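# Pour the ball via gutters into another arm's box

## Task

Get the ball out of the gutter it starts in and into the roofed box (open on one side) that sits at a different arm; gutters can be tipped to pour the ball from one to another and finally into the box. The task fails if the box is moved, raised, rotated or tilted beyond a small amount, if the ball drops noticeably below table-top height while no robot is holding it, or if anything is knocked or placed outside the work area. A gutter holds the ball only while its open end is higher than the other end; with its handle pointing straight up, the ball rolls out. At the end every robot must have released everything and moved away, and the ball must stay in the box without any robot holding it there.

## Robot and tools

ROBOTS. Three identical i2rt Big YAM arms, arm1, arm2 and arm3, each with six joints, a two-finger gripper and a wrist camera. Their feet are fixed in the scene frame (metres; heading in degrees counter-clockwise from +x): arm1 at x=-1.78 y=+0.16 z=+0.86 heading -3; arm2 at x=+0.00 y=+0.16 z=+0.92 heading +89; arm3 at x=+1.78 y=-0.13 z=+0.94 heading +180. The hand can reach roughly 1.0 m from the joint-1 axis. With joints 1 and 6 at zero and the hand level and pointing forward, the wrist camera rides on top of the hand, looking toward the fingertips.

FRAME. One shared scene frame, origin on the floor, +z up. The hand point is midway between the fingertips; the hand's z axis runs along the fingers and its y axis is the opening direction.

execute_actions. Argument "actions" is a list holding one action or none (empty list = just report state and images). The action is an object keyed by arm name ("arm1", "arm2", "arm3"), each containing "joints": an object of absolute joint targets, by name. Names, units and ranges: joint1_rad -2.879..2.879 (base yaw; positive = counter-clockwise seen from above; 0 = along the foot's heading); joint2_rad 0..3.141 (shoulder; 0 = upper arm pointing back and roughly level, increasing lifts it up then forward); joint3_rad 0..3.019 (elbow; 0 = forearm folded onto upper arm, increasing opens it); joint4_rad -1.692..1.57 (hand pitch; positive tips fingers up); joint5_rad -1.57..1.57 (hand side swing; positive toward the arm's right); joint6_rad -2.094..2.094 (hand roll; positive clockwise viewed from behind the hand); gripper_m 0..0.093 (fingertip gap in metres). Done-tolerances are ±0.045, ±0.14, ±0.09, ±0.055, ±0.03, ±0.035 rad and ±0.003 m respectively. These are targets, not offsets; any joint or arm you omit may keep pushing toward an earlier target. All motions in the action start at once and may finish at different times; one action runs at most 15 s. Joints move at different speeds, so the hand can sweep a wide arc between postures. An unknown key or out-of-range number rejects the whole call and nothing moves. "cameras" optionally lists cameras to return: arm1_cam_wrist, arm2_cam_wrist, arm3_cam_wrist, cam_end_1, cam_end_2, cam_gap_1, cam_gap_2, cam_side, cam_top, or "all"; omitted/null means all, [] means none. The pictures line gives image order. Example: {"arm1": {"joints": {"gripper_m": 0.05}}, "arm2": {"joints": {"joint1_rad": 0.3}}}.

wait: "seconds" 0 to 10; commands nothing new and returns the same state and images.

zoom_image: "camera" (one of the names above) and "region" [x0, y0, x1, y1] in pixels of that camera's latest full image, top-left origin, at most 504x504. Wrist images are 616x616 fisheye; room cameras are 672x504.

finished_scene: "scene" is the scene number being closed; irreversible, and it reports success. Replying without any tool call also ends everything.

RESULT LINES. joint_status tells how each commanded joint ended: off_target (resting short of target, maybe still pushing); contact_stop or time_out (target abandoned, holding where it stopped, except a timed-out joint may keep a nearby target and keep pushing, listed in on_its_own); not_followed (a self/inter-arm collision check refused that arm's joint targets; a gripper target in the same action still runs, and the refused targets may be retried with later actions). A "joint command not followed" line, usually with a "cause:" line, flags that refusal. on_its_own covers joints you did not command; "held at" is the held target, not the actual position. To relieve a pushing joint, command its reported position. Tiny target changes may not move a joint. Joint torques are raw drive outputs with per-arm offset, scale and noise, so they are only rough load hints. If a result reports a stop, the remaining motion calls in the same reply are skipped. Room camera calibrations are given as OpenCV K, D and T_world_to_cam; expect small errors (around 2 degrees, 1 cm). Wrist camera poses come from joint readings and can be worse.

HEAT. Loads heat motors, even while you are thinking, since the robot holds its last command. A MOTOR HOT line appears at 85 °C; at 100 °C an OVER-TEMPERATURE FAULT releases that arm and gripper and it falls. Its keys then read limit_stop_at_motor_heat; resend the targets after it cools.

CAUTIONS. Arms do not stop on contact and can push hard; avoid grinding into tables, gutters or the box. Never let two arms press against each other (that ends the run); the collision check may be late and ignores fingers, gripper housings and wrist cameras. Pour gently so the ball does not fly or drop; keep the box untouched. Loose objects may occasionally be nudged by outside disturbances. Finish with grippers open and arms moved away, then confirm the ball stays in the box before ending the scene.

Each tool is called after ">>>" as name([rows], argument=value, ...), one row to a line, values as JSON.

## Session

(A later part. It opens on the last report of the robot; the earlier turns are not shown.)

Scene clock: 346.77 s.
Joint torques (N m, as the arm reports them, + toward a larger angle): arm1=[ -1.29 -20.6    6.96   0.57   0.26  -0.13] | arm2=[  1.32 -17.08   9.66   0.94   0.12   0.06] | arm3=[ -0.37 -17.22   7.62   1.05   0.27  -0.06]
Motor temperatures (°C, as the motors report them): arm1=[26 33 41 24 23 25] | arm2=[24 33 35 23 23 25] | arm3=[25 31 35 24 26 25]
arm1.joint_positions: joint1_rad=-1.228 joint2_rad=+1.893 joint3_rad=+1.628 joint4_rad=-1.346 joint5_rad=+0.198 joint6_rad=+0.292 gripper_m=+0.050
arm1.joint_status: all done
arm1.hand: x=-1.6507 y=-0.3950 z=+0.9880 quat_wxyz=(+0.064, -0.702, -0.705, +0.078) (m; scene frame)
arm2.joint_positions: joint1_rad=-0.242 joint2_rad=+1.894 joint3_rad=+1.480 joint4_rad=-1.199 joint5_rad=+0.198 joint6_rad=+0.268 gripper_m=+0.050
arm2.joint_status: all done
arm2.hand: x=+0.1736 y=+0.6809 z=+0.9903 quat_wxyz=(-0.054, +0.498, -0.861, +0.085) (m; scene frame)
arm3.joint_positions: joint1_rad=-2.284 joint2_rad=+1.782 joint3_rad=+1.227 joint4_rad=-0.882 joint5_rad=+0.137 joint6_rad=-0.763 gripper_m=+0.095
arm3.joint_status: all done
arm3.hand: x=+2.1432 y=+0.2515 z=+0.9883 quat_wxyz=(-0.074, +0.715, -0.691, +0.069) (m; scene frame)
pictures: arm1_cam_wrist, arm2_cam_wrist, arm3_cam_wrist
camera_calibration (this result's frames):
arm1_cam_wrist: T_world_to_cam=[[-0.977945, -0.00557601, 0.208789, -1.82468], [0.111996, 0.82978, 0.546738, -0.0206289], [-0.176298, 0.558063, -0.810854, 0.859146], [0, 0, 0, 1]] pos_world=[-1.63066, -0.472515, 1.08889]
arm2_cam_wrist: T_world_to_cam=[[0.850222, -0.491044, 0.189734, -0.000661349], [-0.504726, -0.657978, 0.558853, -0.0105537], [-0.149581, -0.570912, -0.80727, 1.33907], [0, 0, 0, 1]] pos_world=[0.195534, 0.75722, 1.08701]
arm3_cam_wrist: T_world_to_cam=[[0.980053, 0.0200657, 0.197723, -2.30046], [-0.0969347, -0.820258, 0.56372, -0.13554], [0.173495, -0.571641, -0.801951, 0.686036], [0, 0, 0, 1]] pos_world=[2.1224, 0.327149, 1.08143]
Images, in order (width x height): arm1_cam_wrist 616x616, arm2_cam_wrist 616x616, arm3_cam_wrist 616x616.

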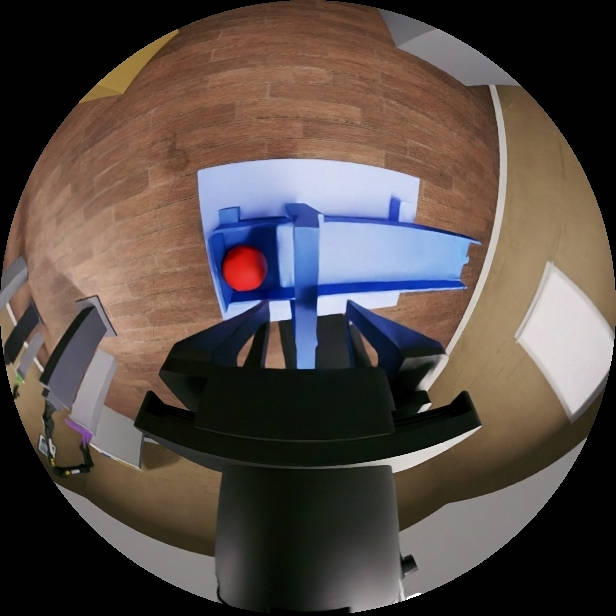

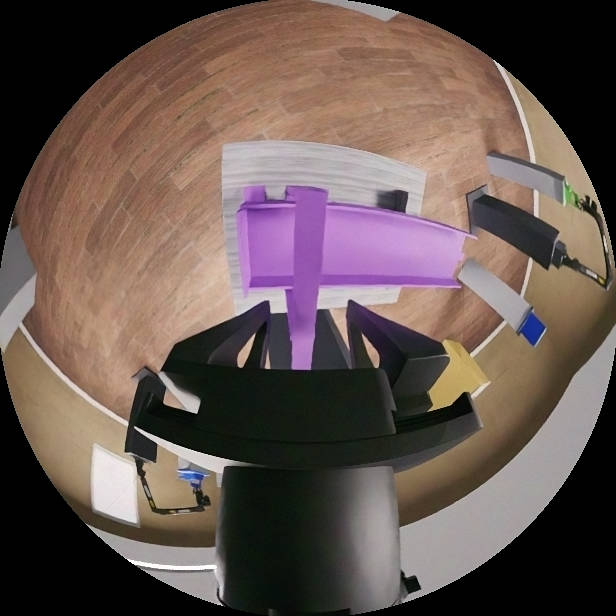

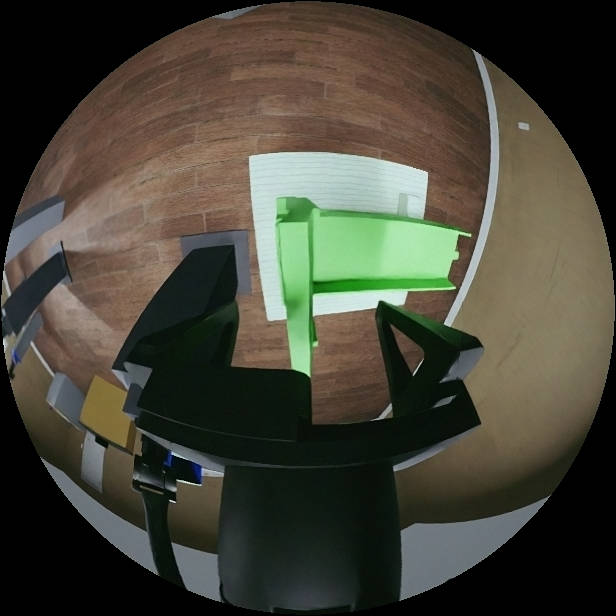

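>>> execute_actions([
  {"arm1":{"joints":{"joint3_rad":1.59,"joint4_rad":-1.299,"gripper_m":0.04}},"arm2":{"joints":{"joint3_rad":1.45,"joint4_rad":-1.151,"gripper_m":0.04}},"arm3":{"joints":{"joint3_rad":1.197,"joint4_rad":-0.835,"gripper_m":0.045}}},
], cameras=["arm1_cam_wrist","arm3_cam_wrist","cam_side"])

>>> zoom_image(camera="cam_side", region=[50, 200, 170, 300])

Scene clock: 395.03 s.
Joint torques (N m, as the arm reports them, + toward a larger angle): arm1=[ -1.52 -20.29   6.76   0.55   0.27  -0.14] | arm2=[  1.27 -16.49   9.27   0.96   0.12   0.06] | arm3=[ -0.64 -17.13   7.11   1.04   0.17  -0.07]
Motor temperatures (°C, as the motors report them): arm1=[26 33 39 24 23 25] | arm2=[24 33 34 23 23 25] | arm3=[25 31 35 24 26 25]
arm1.joint_positions: joint1_rad=-1.228 joint2_rad=+1.893 joint3_rad=+1.598 joint4_rad=-1.314 joint5_rad=+0.198 joint6_rad=+0.292 gripper_m=+0.040
arm1.joint_status: all done
arm1.hand: x=-1.6515 y=-0.3923 z=+0.9767 quat_wxyz=(+0.063, -0.702, -0.705, +0.078) (m; scene frame)
arm2.joint_positions: joint1_rad=-0.242 joint2_rad=+1.894 joint3_rad=+1.449 joint4_rad=-1.166 joint5_rad=+0.198 joint6_rad=+0.268 gripper_m=+0.040
arm2.joint_status: all done
arm2.hand: x=+0.1724 y=+0.6766 z=+0.9797 quat_wxyz=(-0.055, +0.498, -0.861, +0.085) (m; scene frame)
arm3.joint_positions: joint1_rad=-2.284 joint2_rad=+1.782 joint3_rad=+1.195 joint4_rad=-0.848 joint5_rad=+0.137 joint6_rad=-0.763 gripper_m=+0.045
arm3.joint_status: all done
arm3.hand: x=+2.1395 y=+0.2471 z=+0.9783 quat_wxyz=(-0.076, +0.715, -0.691, +0.069) (m; scene frame)
pictures: arm1_cam_wrist, arm3_cam_wrist, cam_side
camera_calibration (this result's frames):
arm1_cam_wrist: T_world_to_cam=[[-0.978036, -0.00527127, 0.208369, -1.82274], [0.111757, 0.830578, 0.545574, -0.0156134], [-0.175943, 0.556877, -0.811746, 0.849375], [0, 0, 0, 1]] pos_world=[-1.63152, -0.469638, 1.0778]
arm3_cam_wrist: T_world_to_cam=[[0.979694, 0.0200699, 0.19949, -2.29572], [-0.0976028, -0.821384, 0.561963, -0.130397], [0.175136, -0.570023, -0.802746, 0.67302], [0, 0, 0, 1]] pos_world=[2.11851, 0.322606, 1.07152]
Images, in order (width x height): arm1_cam_wrist 616x616, arm3_cam_wrist 616x616, cam_side 672x504.

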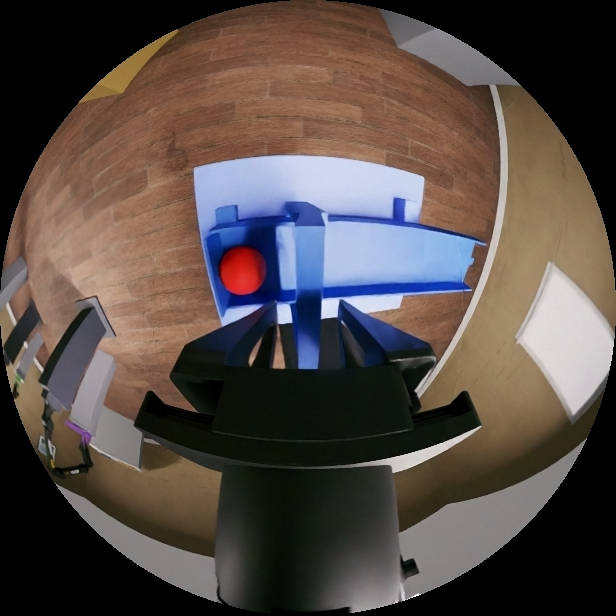

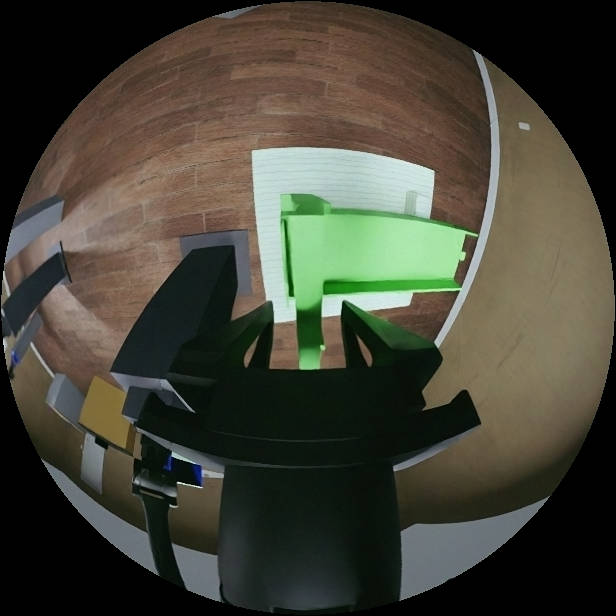

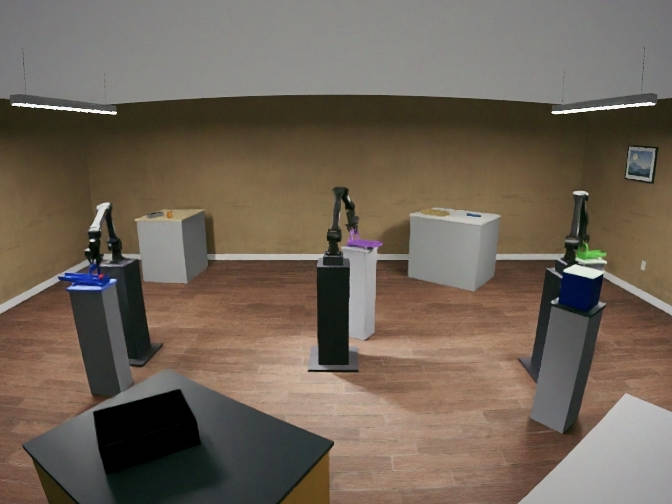

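Region (50, 200, 170, 300) of cam_side's 672x504 image, scaled by 4.200, with more detail than that image has.

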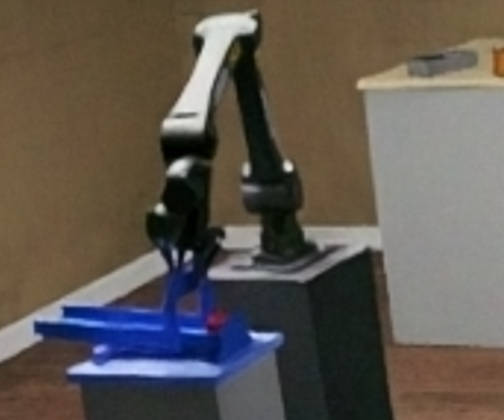

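>>> execute_actions([
  {"arm1":{"joints":{"gripper_m":0.0}},"arm2":{"joints":{"gripper_m":0.0}},"arm3":{"joints":{"gripper_m":0.0}}},
], cameras=["arm1_cam_wrist","arm2_cam_wrist","arm3_cam_wrist"])

Scene clock: 399.70 s.
Joint torques (N m, as the arm reports them, + toward a larger angle): arm1=[ -1.57 -20.48   6.8    0.53   0.08  -0.15] | arm2=[  1.57 -16.75   9.28   0.84   0.     0.04] | arm3=[ -0.71 -16.07   7.21   0.75  -0.17   0.01]
Motor temperatures (°C, as the motors report them): arm1=[26 33 39 24 23 25] | arm2=[24 34 34 23 23 25] | arm3=[25 31 35 24 26 25]
arm1.joint_positions: joint1_rad=-1.228 joint2_rad=+1.893 joint3_rad=+1.598 joint4_rad=-1.314 joint5_rad=+0.202 joint6_rad=+0.293 gripper_m=+0.012
arm1.joint_status: gripper_m off_target (ended at +0.012, target +0.000)
arm1.hand: x=-1.6521 y=-0.3925 z=+0.9769 quat_wxyz=(+0.064, -0.703, -0.704, +0.080) (m; scene frame)
arm2.joint_positions: joint1_rad=-0.242 joint2_rad=+1.894 joint3_rad=+1.449 joint4_rad=-1.164 joint5_rad=+0.202 joint6_rad=+0.271 gripper_m=+0.011
arm2.joint_status: gripper_m off_target (ended at +0.011, target +0.000)
arm2.hand: x=+0.1732 y=+0.6769 z=+0.9797 quat_wxyz=(-0.057, +0.496, -0.862, +0.085) (m; scene frame)
arm3.joint_positions: joint1_rad=-2.285 joint2_rad=+1.774 joint3_rad=+1.195 joint4_rad=-0.840 joint5_rad=+0.146 joint6_rad=-0.766 gripper_m=+0.012
arm3.joint_status: gripper_m off_target (ended at +0.012, target +0.000)
arm3.hand: x=+2.1427 y=+0.2479 z=+0.9828 quat_wxyz=(-0.084, +0.715, -0.690, +0.073) (m; scene frame)
pictures: arm1_cam_wrist, arm2_cam_wrist, arm3_cam_wrist
camera_calibration (this result's frames):
arm1_cam_wrist: T_world_to_cam=[[-0.977278, -0.00403882, 0.211922, -1.82511], [0.114545, 0.831188, 0.544064, -0.00913902], [-0.178344, 0.555976, -0.81184, 0.845248], [0, 0, 0, 1]] pos_world=[-1.63184, -0.469713, 1.07796]
arm2_cam_wrist: T_world_to_cam=[[0.847822, -0.494033, 0.192687, -0.00079604], [-0.509531, -0.658313, 0.554078, -0.00174122], [-0.146885, -0.56794, -0.809858, 1.32818], [0, 0, 0, 1]] pos_world=[0.194877, 0.752787, 1.07676]
arm3_cam_wrist: T_world_to_cam=[[0.976057, 0.0198122, 0.216612, -2.30872], [-0.106484, -0.824832, 0.55526, -0.105502], [0.189669, -0.565031, -0.802973, 0.644414], [0, 0, 0, 1]] pos_world=[2.11998, 0.322834, 1.07612]
Images, in order (width x height): arm1_cam_wrist 616x616, arm2_cam_wrist 616x616, arm3_cam_wrist 616x616.

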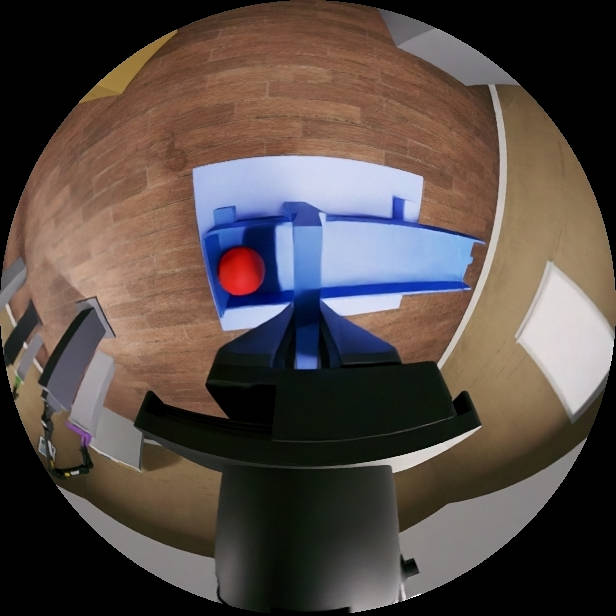

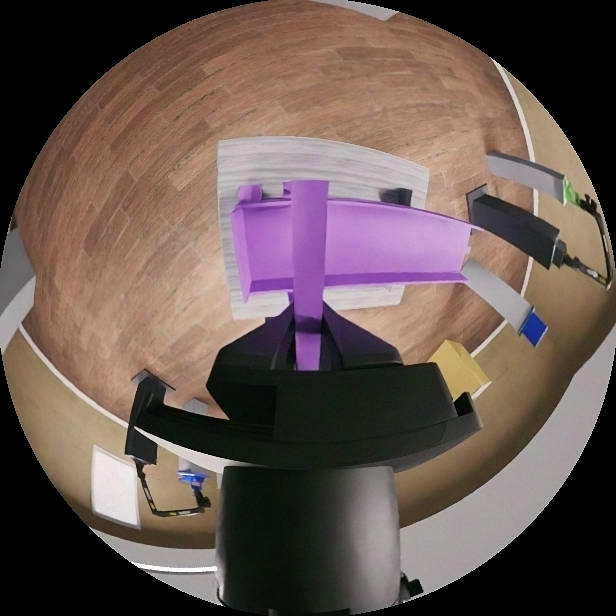

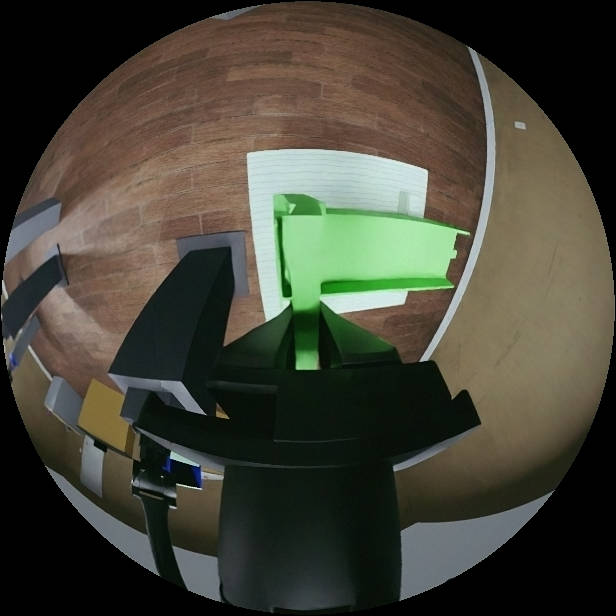

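>>> execute_actions([
  {"arm1":{"joints":{"joint3_rad":1.83,"joint4_rad":-1.345,"joint5_rad":0.4}},"arm2":{"joints":{"joint3_rad":1.72,"joint4_rad":-1.25}},"arm3":{"joints":{"joint3_rad":1.47,"joint4_rad":-0.95}}},
], cameras=["arm1_cam_wrist","cam_side","cam_top"])

Scene clock: 479.13 s.
Joint torques (N m, as the arm reports them, + toward a larger angle): arm1=[ -1.09 -22.88  11.33   0.06   0.63  -0.14] | arm2=[  1.26 -19.22  13.27   0.05   0.16   0.04] | arm3=[ -0.91 -19.93  10.46   0.41   0.13   0.01]
Motor temperatures (°C, as the motors report them): arm1=[26 34 40 24 22 25] | arm2=[24 35 35 23 23 25] | arm3=[25 32 35 24 26 25]
arm1.joint_positions: joint1_rad=-1.231 joint2_rad=+1.904 joint3_rad=+1.781 joint4_rad=-1.338 joint5_rad=+0.394 joint6_rad=+0.292 gripper_m=+0.012
arm1.joint_status: all done
arm1.hand: x=-1.6691 y=-0.4520 z=+1.0500 quat_wxyz=(+0.045, -0.702, -0.683, +0.198) (m; scene frame)
arm2.joint_positions: joint1_rad=-0.242 joint2_rad=+1.904 joint3_rad=+1.690 joint4_rad=-1.237 joint5_rad=+0.197 joint6_rad=+0.271 gripper_m=+0.011
arm2.joint_status: all done
arm2.hand: x=+0.1904 y=+0.7451 z=+1.0625 quat_wxyz=(-0.110, +0.489, -0.865, +0.027) (m; scene frame)
arm3.joint_positions: joint1_rad=-2.285 joint2_rad=+1.790 joint3_rad=+1.433 joint4_rad=-0.947 joint5_rad=+0.140 joint6_rad=-0.768 gripper_m=+0.012
arm3.joint_status: all done
arm3.hand: x=+2.1879 y=+0.3020 z=+1.0624 quat_wxyz=(-0.141, +0.709, -0.688, +0.068) (m; scene frame)
pictures: arm1_cam_wrist, cam_side, cam_top
camera_calibration (this result's frames):
arm1_cam_wrist: T_world_to_cam=[[-0.937487, 0.0599749, 0.342814, -1.89953], [0.186692, 0.917979, 0.349945, 0.365976], [-0.293708, 0.392069, -0.87179, 0.730954], [0, 0, 0, 1]] pos_world=[-1.63442, -0.508619, 1.16035]
Images, in order (width x height): arm1_cam_wrist 616x616, cam_side 672x504, cam_top 672x504.

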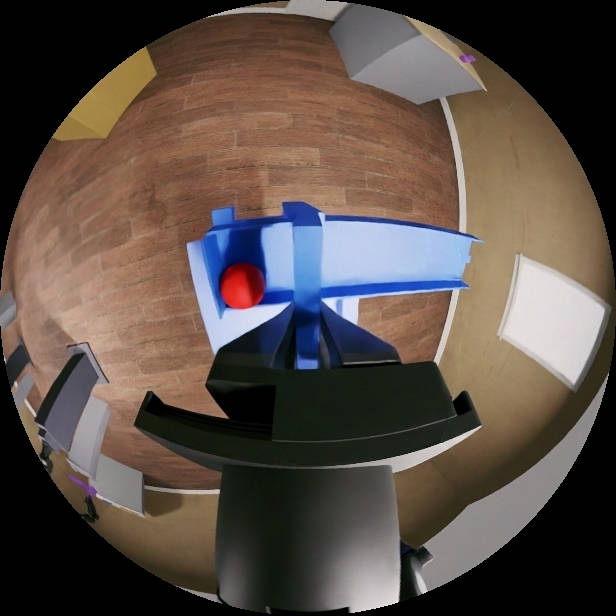

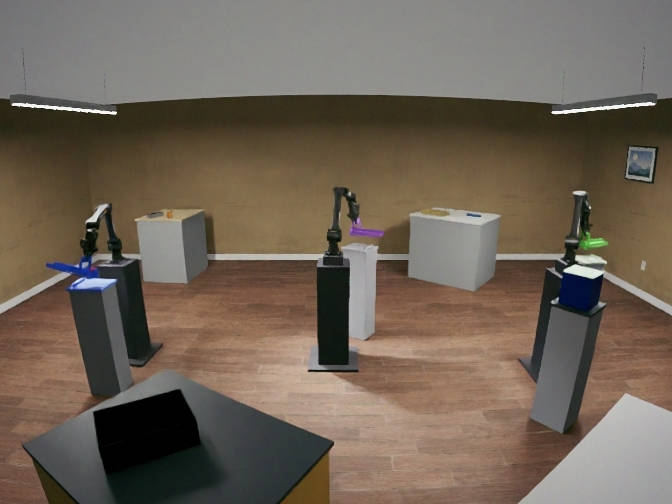

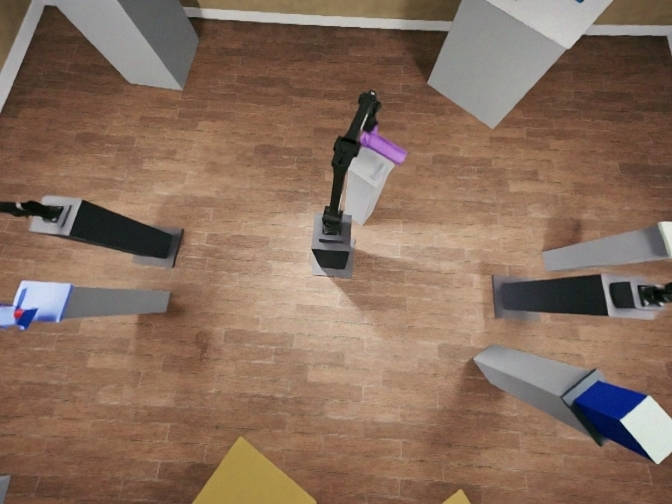

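>>> execute_actions([
  {"arm1":{"joints":{"joint2_rad":1.885,"joint3_rad":1.95,"joint4_rad":-1.13,"joint6_rad":-1.57}},"arm2":{"joints":{"joint1_rad":1.588,"joint5_rad":0,"joint6_rad":-1.57}},"arm3":{"joints":{"joint1_rad":-0.162,"joint5_rad":0,"joint6_rad":-1.57}}},
], cameras=["arm1_cam_wrist","cam_side","cam_top","cam_end_2"])

Scene clock: 531.83 s.
Joint torques (N m, as the arm reports them, + toward a larger angle): arm1=[ -1.25 -24.21  12.33   1.4    0.47  -0.17] | arm2=[  1.34 -18.93  13.19  -0.01  -0.14  -0.09] | arm3=[ -0.94 -19.81  10.43   0.71   0.05  -0.09]
Motor temperatures (°C, as the motors report them): arm1=[26 36 52 24 23 25] | arm2=[24 36 40 23 23 25] | arm3=[25 34 41 24 26 25]
arm1.joint_positions: joint1_rad=-1.231 joint2_rad=+1.903 joint3_rad=+1.894 joint4_rad=-1.150 joint5_rad=+0.394 joint6_rad=-1.562 gripper_m=+0.012
arm1.joint_status: all done
arm1.hand: x=-1.6494 y=-0.5190 z=+1.1110 quat_wxyz=(+0.160, +0.094, -0.956, +0.226) (m; scene frame)
arm2.joint_positions: joint1_rad=+1.592 joint2_rad=+1.904 joint3_rad=+1.690 joint4_rad=-1.237 joint5_rad=-0.001 joint6_rad=-1.562 gripper_m=+0.011
arm2.joint_status: all done
arm2.hand: x=-0.6123 y=+0.1605 z=+1.0617 quat_wxyz=(-0.041, +0.708, +0.704, -0.044) (m; scene frame)
arm3.joint_positions: joint1_rad=-0.153 joint2_rad=+1.790 joint3_rad=+1.433 joint4_rad=-0.947 joint5_rad=-0.002 joint6_rad=-1.560 gripper_m=+0.012
arm3.joint_status: all done
arm3.hand: x=+1.1927 y=-0.0335 z=+1.0477 quat_wxyz=(-0.097, +0.758, +0.640, -0.082) (m; scene frame)
pictures: arm1_cam_wrist, cam_end_2, cam_side, cam_top
camera_calibration (this result's frames):
arm1_cam_wrist: T_world_to_cam=[[0.258782, -0.875221, 0.408681, -0.483341], [-0.611653, 0.178984, 0.770614, -1.76523], [-0.747605, -0.449392, -0.489014, -0.794343], [0, 0, 0, 1]] pos_world=[-1.54848, -0.464054, 1.16939]
Images, in order (width x height): arm1_cam_wrist 616x616, cam_end_2 672x504, cam_side 672x504, cam_top 672x504.

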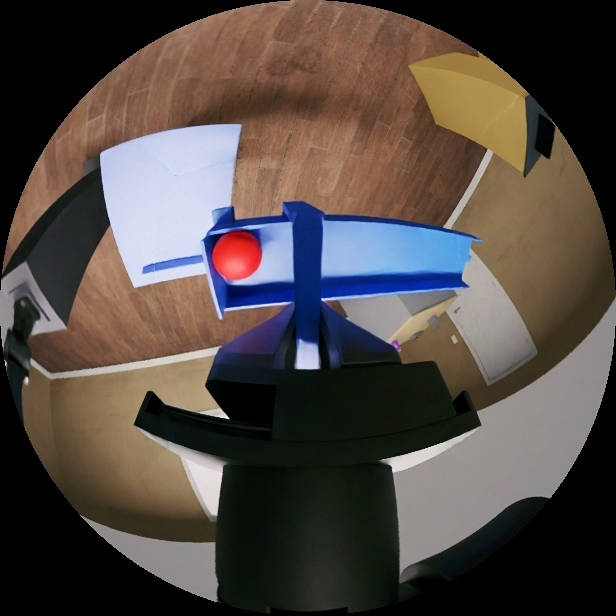

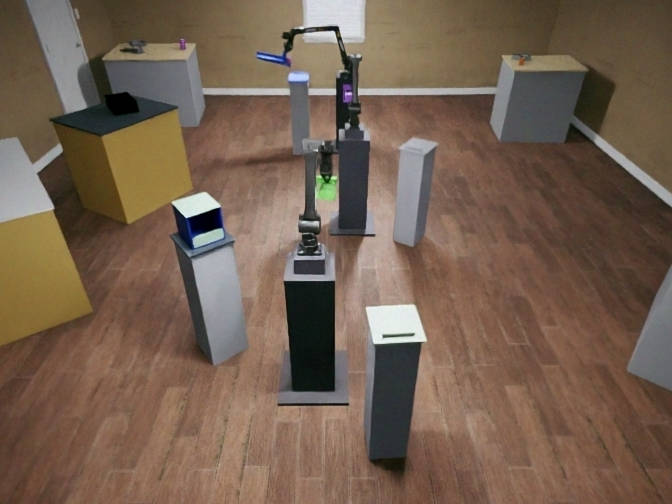

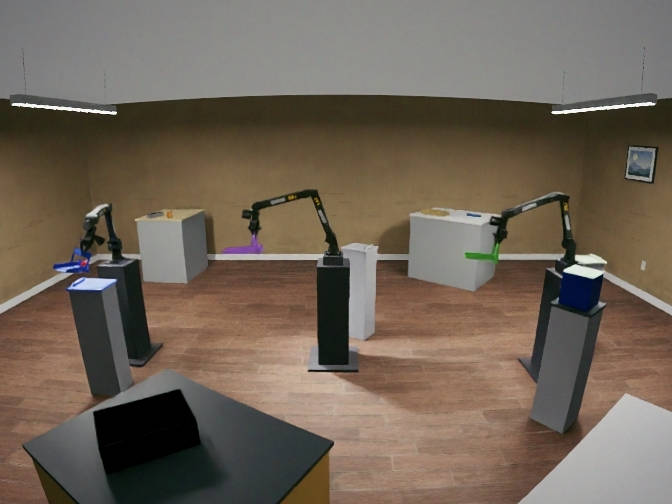

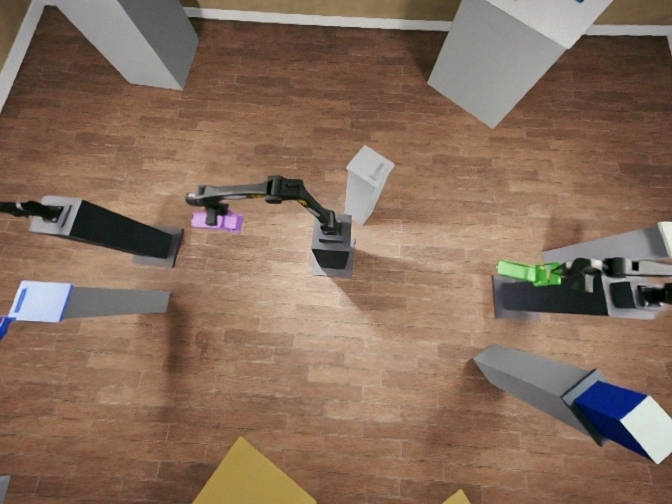

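>>> execute_actions([
  {"arm1":{"joints":{"joint1_rad":0.047,"joint5_rad":0.0}},"arm2":{"joints":{"joint2_rad":1.995,"joint3_rad":1.67,"joint4_rad":-0.95}}},
], cameras=["arm1_cam_wrist","cam_side","cam_top","cam_gap_1"])

Scene clock: 552.77 s.
Joint torques (N m, as the arm reports them, + toward a larger angle): arm1=[ -1.08 -24.26  12.28   0.98  -0.04  -0.14] | arm2=[  1.46 -21.39  11.51   1.66  -0.13  -0.06] | arm3=[ -1.32 -19.87  10.46   0.51   0.05  -0.07]
Motor temperatures (°C, as the motors report them): arm1=[26 37 55 24 23 25] | arm2=[24 37 40 23 23 25] | arm3=[25 34 42 24 26 25]
arm1.joint_positions: joint1_rad=+0.050 joint2_rad=+1.904 joint3_rad=+1.894 joint4_rad=-1.138 joint5_rad=-0.001 joint6_rad=-1.565 gripper_m=+0.012
arm1.joint_status: all done
arm1.hand: x=-1.0873 y=+0.1549 z=+1.0994 quat_wxyz=(-0.149, +0.689, -0.694, +0.147) (m; scene frame)
arm2.joint_positions: joint1_rad=+1.592 joint2_rad=+2.008 joint3_rad=+1.656 joint4_rad=-0.971 joint5_rad=-0.001 joint6_rad=-1.563 gripper_m=+0.011
arm2.joint_status: all done
arm2.hand: x=-0.6624 y=+0.1602 z=+0.9955 quat_wxyz=(-0.086, +0.703, +0.700, -0.089) (m; scene frame)
arm3.joint_positions: joint1_rad=-0.153 joint2_rad=+1.790 joint3_rad=+1.433 joint4_rad=-0.947 joint5_rad=-0.002 joint6_rad=-1.560 gripper_m=+0.012
arm3.joint_status: not commanded
arm3.hand: x=+1.1927 y=-0.0335 z=+1.0477 quat_wxyz=(-0.097, +0.758, +0.640, -0.082) (m; scene frame)
pictures: arm1_cam_wrist, cam_gap_1, cam_side, cam_top
camera_calibration (this result's frames):
arm1_cam_wrist: T_world_to_cam=[[0.908358, -0.00231735, 0.418187, 0.52636], [-0.24157, -0.819179, 0.520182, -0.700772], [0.341365, -0.573533, -0.744668, 1.4073], [0, 0, 0, 1]] pos_world=[-1.12781, 0.234294, 1.19238]
Images, in order (width x height): arm1_cam_wrist 616x616, cam_gap_1 672x504, cam_side 672x504, cam_top 672x504.

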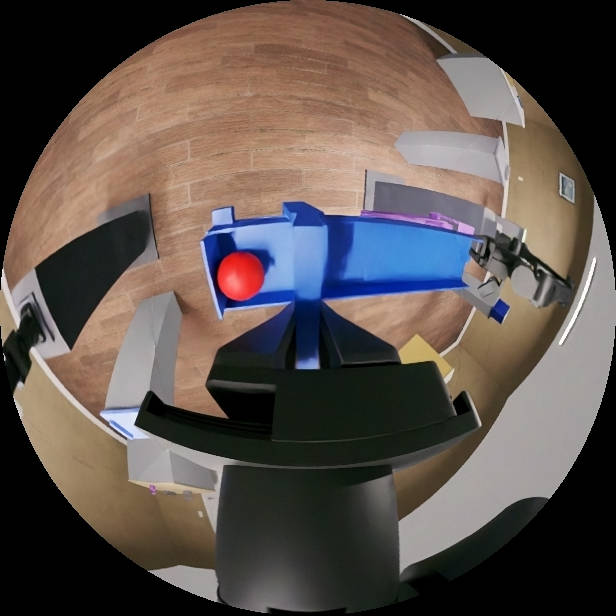

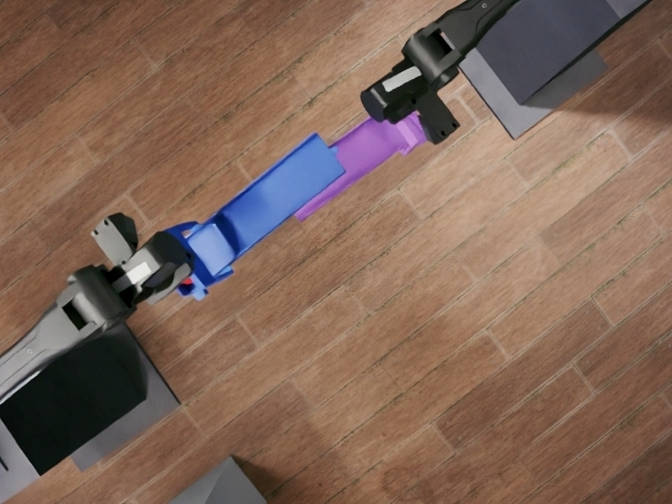

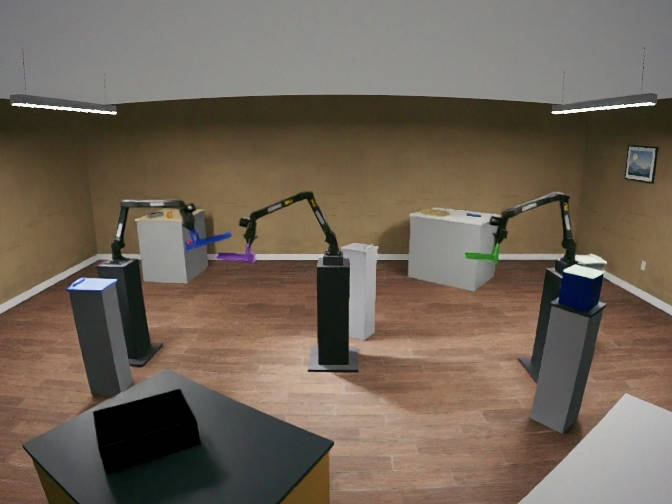

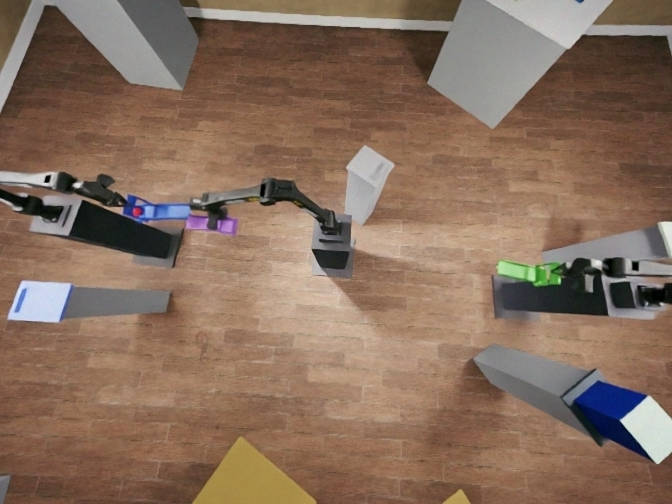

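>>> zoom_image(camera="cam_side", region=[150, 200, 290, 290])

>>> zoom_image(camera="cam_gap_1", region=[150, 80, 480, 320])

Region (150, 200, 290, 290) of cam_side's 672x504 image, scaled by 3.600, with more detail than that image has; it fills the top 324 rows of this view, and the rest is white.

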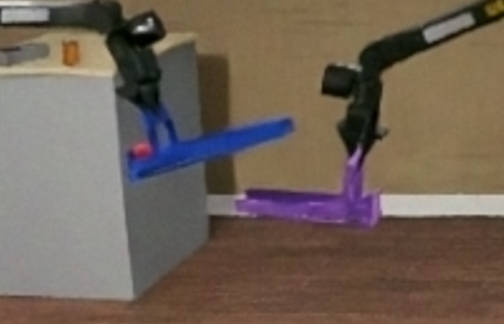

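Region (150, 80, 480, 320) of cam_gap_1's 672x504 image, scaled by 1.527, with more detail than that image has; it fills the top 367 rows of this view, and the rest is white.

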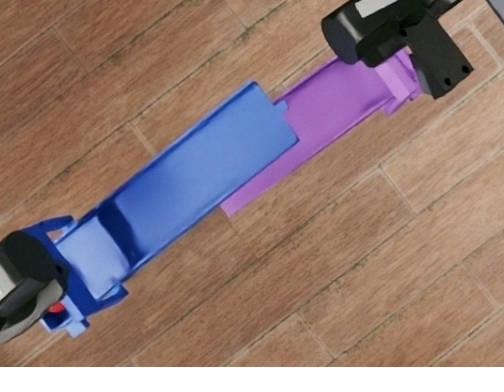

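>>> execute_actions([
  {"arm1":{"joints":{"joint4_rad":-1.23}},"arm2":{"joints":{"joint3_rad":1.55,"joint4_rad":-0.685}}},
], cameras=["arm1_cam_wrist","cam_side","cam_gap_1"])

>>> zoom_image(camera="cam_side", region=[150, 200, 290, 290])

>>> zoom_image(camera="cam_gap_1", region=[150, 80, 480, 320])

Scene clock: 588.47 s.
Joint torques (N m, as the arm reports them, + toward a larger angle): arm1=[ -0.96 -24.11  12.2    0.36  -0.04  -0.16] | arm2=[  1.44 -21.38  11.78   2.07  -0.12  -0.03] | arm3=[ -0.85 -19.36  10.25   0.32   0.02  -0.05]
Motor temperatures (°C, as the motors report them): arm1=[26 37 58 24 23 25] | arm2=[24 38 39 23 23 25] | arm3=[25 35 43 24 26 25]
arm1.joint_positions: joint1_rad=+0.050 joint2_rad=+1.904 joint3_rad=+1.894 joint4_rad=-1.224 joint5_rad=-0.001 joint6_rad=-1.565 gripper_m=+0.012
arm1.joint_status: all done
arm1.hand: x=-1.1069 y=+0.1549 z=+1.0916 quat_wxyz=(-0.119, +0.695, -0.699, +0.118) (m; scene frame)
arm2.joint_positions: joint1_rad=+1.592 joint2_rad=+2.007 joint3_rad=+1.531 joint4_rad=-0.710 joint5_rad=-0.001 joint6_rad=-1.564 gripper_m=+0.011
arm2.joint_status: all done
arm2.hand: x=-0.6750 y=+0.1601 z=+0.9626 quat_wxyz=(-0.134, +0.695, +0.693, -0.137) (m; scene frame)
arm3.joint_positions: joint1_rad=-0.153 joint2_rad=+1.790 joint3_rad=+1.433 joint4_rad=-0.947 joint5_rad=-0.002 joint6_rad=-1.560 gripper_m=+0.012
arm3.joint_status: not commanded
arm3.hand: x=+1.1927 y=-0.0335 z=+1.0477 quat_wxyz=(-0.097, +0.758, +0.640, -0.082) (m; scene frame)
pictures: arm1_cam_wrist, cam_gap_1, cam_side
camera_calibration (this result's frames):
arm1_cam_wrist: T_world_to_cam=[[0.940864, -0.00236874, 0.338777, 0.6701], [-0.196091, -0.819252, 0.538864, -0.67147], [0.276267, -0.573429, -0.771269, 1.36517], [0, 0, 0, 1]] pos_world=[-1.13929, 0.234312, 1.18773]
Images, in order (width x height): arm1_cam_wrist 616x616, cam_gap_1 672x504, cam_side 672x504.

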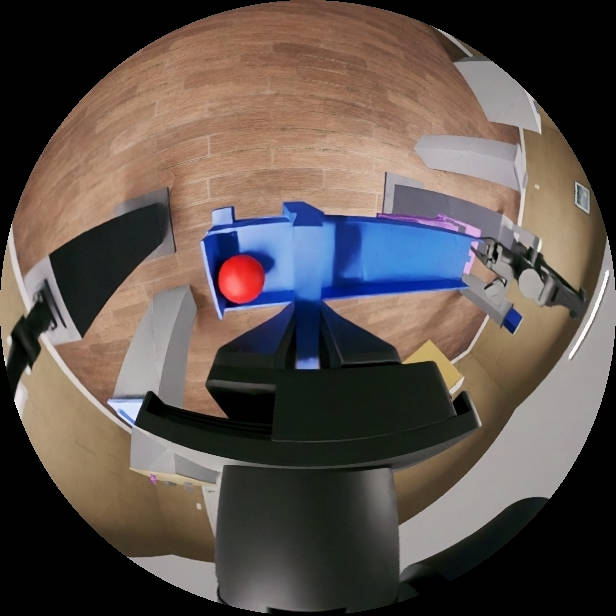

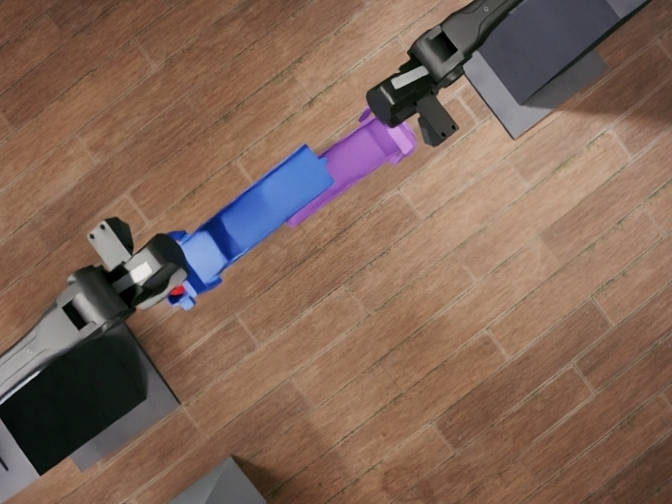

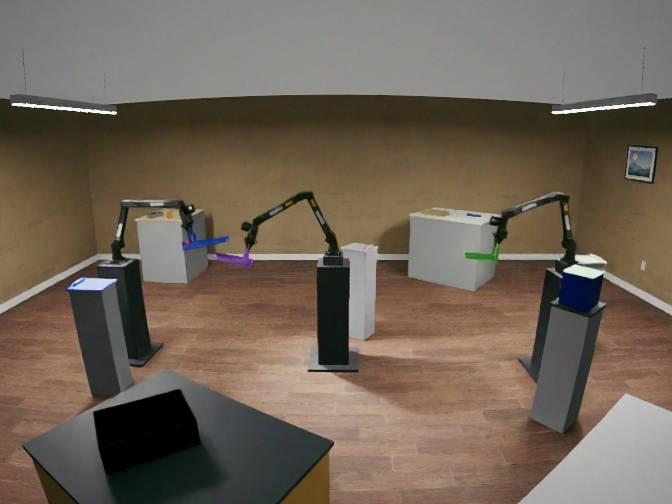

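Region (150, 200, 290, 290) of cam_side's 672x504 image, scaled by 3.600, with more detail than that image has; it fills the top 324 rows of this view, and the rest is white.

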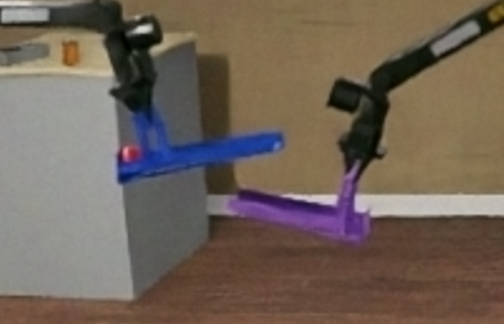

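Region (150, 80, 480, 320) of cam_gap_1's 672x504 image, scaled by 1.527, with more detail than that image has; it fills the top 367 rows of this view, and the rest is white.

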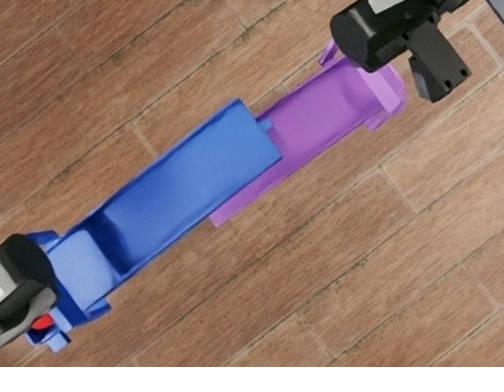

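>>> execute_actions([
  {"arm1":{"joints":{"joint4_rad":-1.445}}},
], cameras=["arm1_cam_wrist","cam_side","cam_gap_1"])

>>> zoom_image(camera="cam_side", region=[150, 200, 290, 290])

Scene clock: 613.13 s.
Joint torques (N m, as the arm reports them, + toward a larger angle): arm1=[ -0.95 -23.69  11.93  -0.03  -0.04  -0.17] | arm2=[  1.47 -20.74  11.67   2.06  -0.12  -0.04] | arm3=[ -1.12 -19.99  10.09   0.23  -0.01   0.  ]
Motor temperatures (°C, as the motors report them): arm1=[26 38 60 24 23 25] | arm2=[24 39 40 23 23 25] | arm3=[25 35 43 24 26 25]
arm1.joint_positions: joint1_rad=+0.050 joint2_rad=+1.904 joint3_rad=+1.894 joint4_rad=-1.435 joint5_rad=-0.001 joint6_rad=-1.565 gripper_m=+0.012
arm1.joint_status: all done
arm1.hand: x=-1.1574 y=+0.1550 z=+1.0798 quat_wxyz=(-0.045, +0.703, -0.708, +0.044) (m; scene frame)
arm2.joint_positions: joint1_rad=+1.592 joint2_rad=+2.007 joint3_rad=+1.531 joint4_rad=-0.710 joint5_rad=-0.001 joint6_rad=-1.564 gripper_m=+0.011
arm2.joint_status: not commanded
arm2.hand: x=-0.6750 y=+0.1601 z=+0.9626 quat_wxyz=(-0.134, +0.695, +0.693, -0.137) (m; scene frame)
arm3.joint_positions: joint1_rad=-0.153 joint2_rad=+1.790 joint3_rad=+1.433 joint4_rad=-0.947 joint5_rad=-0.002 joint6_rad=-1.560 gripper_m=+0.012
arm3.joint_status: not commanded
arm3.hand: x=+1.1927 y=-0.0335 z=+1.0477 quat_wxyz=(-0.097, +0.758, +0.640, -0.082) (m; scene frame)
pictures: arm1_cam_wrist, cam_gap_1, cam_side
camera_calibration (this result's frames):
arm1_cam_wrist: T_world_to_cam=[[0.990995, -0.00244738, 0.133876, 1.0009], [-0.0787202, -0.81944, 0.567734, -0.570241], [0.108314, -0.57316, -0.812253, 1.21988], [0, 0, 0, 1]] pos_world=[-1.16891, 0.23436, 1.1806]
Images, in order (width x height): arm1_cam_wrist 616x616, cam_gap_1 672x504, cam_side 672x504.

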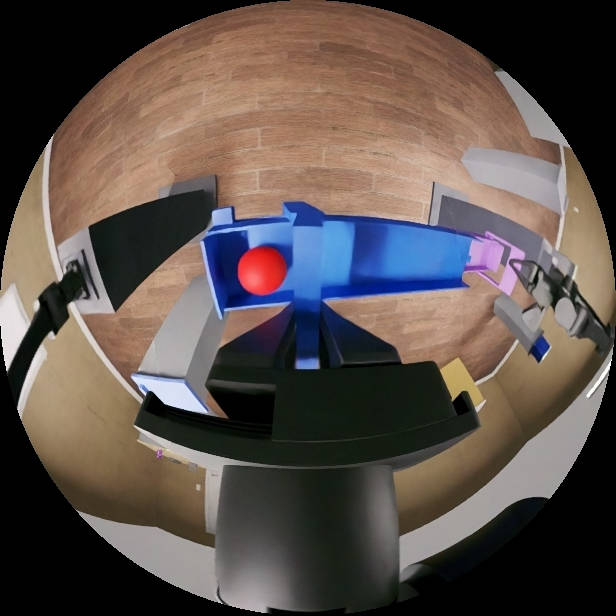

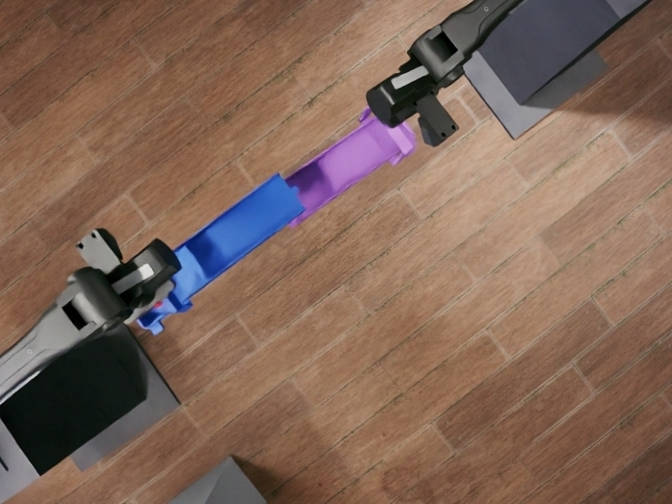

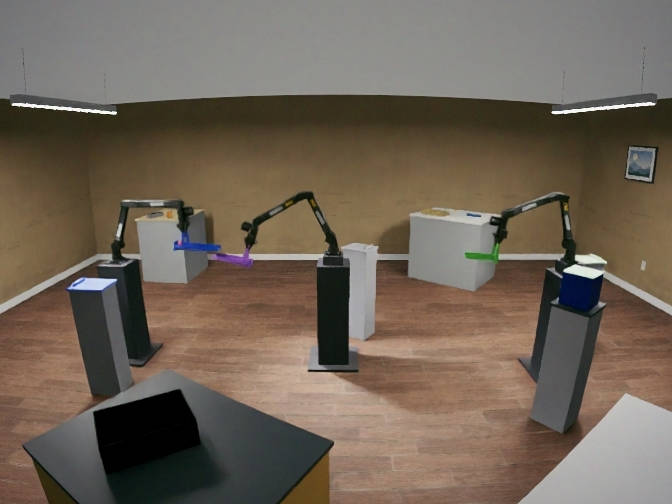

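Region (150, 200, 290, 290) of cam_side's 672x504 image, scaled by 3.600, with more detail than that image has; it fills the top 324 rows of this view, and the rest is white.

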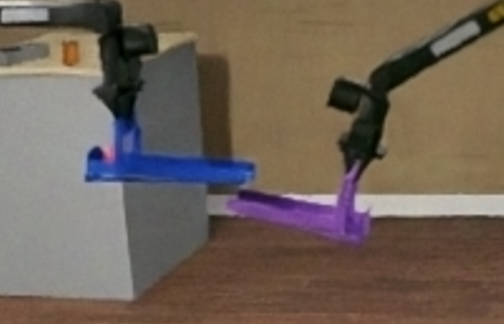

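>>> execute_actions(actions=[], cameras=["arm1_cam_wrist","arm2_cam_wrist","cam_side","cam_gap_1"])

Scene clock: 619.60 s.
Joint torques (N m, as the arm reports them, + toward a larger angle): arm1=[ -0.88 -23.63  11.93  -0.01  -0.04  -0.17] | arm2=[  1.45 -20.75  11.67   1.96  -0.17  -0.02] | arm3=[ -0.84 -19.99  10.27   0.6    0.02  -0.03]
Motor temperatures (°C, as the motors report them): arm1=[26 38 60 24 23 25] | arm2=[24 39 40 23 23 25] | arm3=[25 35 43 24 26 25]
arm1.joint_positions: joint1_rad=+0.050 joint2_rad=+1.904 joint3_rad=+1.894 joint4_rad=-1.437 joint5_rad=-0.001 joint6_rad=-1.565 gripper_m=+0.012
arm1.joint_status: all done
arm1.hand: x=-1.1579 y=+0.1550 z=+1.0797 quat_wxyz=(-0.044, +0.703, -0.708, +0.043) (m; scene frame)
arm2.joint_positions: joint1_rad=+1.592 joint2_rad=+2.007 joint3_rad=+1.531 joint4_rad=-0.708 joint5_rad=+0.001 joint6_rad=-1.567 gripper_m=+0.011
arm2.joint_status: not commanded
arm2.hand: x=-0.6756 y=+0.1603 z=+0.9628 quat_wxyz=(-0.135, +0.694, +0.693, -0.137) (m; scene frame)
arm3.joint_positions: joint1_rad=-0.153 joint2_rad=+1.790 joint3_rad=+1.433 joint4_rad=-0.947 joint5_rad=-0.002 joint6_rad=-1.560 gripper_m=+0.012
arm3.joint_status: not commanded
arm3.hand: x=+1.1927 y=-0.0335 z=+1.0477 quat_wxyz=(-0.097, +0.758, +0.640, -0.082) (m; scene frame)
pictures: arm1_cam_wrist, arm2_cam_wrist, cam_gap_1, cam_side
camera_calibration (this result's frames):
arm1_cam_wrist: T_world_to_cam=[[0.991249, -0.00244777, 0.131985, 1.0037], [-0.0776372, -0.819442, 0.56788, -0.569149], [0.106764, -0.573158, -0.81246, 1.21832], [0, 0, 0, 1]] pos_world=[-1.16918, 0.23436, 1.18057]
arm2_cam_wrist: T_world_to_cam=[[-0.930027, 0.00196698, 0.367487, -0.982036], [0.212354, 0.81901, 0.533036, -0.493846], [-0.299927, 0.573775, -0.762119, 0.564104], [0, 0, 0, 1]] pos_world=[-0.639259, 0.0827278, 1.05404]
Images, in order (width x height): arm1_cam_wrist 616x616, arm2_cam_wrist 616x616, cam_gap_1 672x504, cam_side 672x504.

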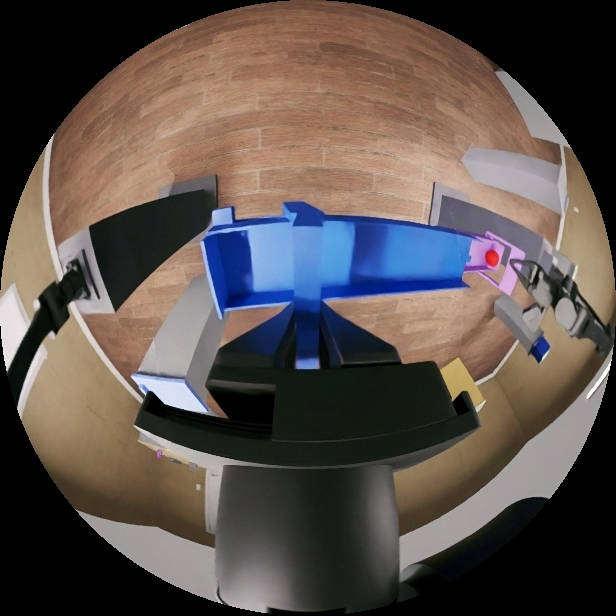

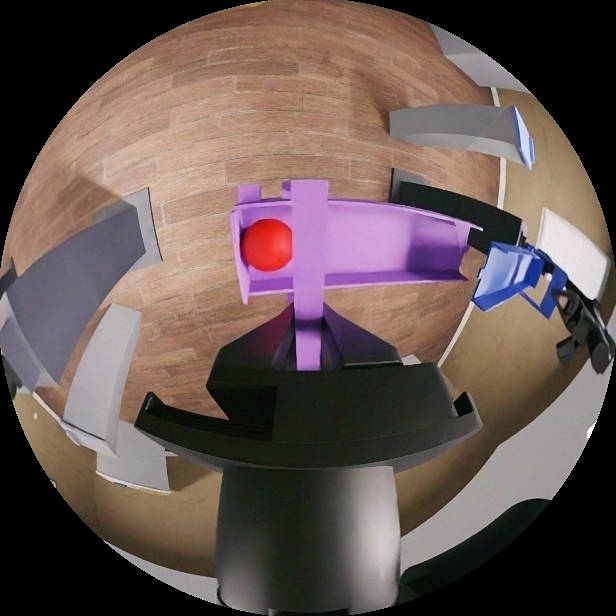

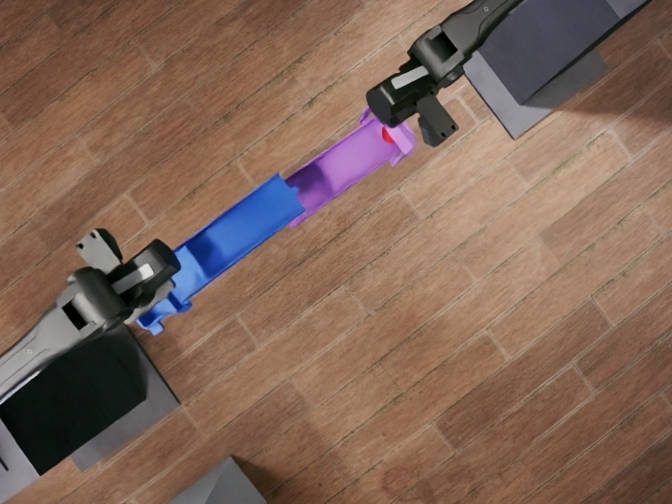

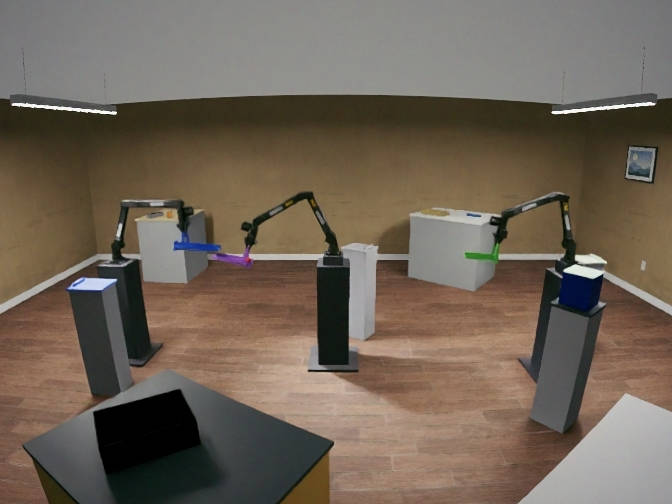

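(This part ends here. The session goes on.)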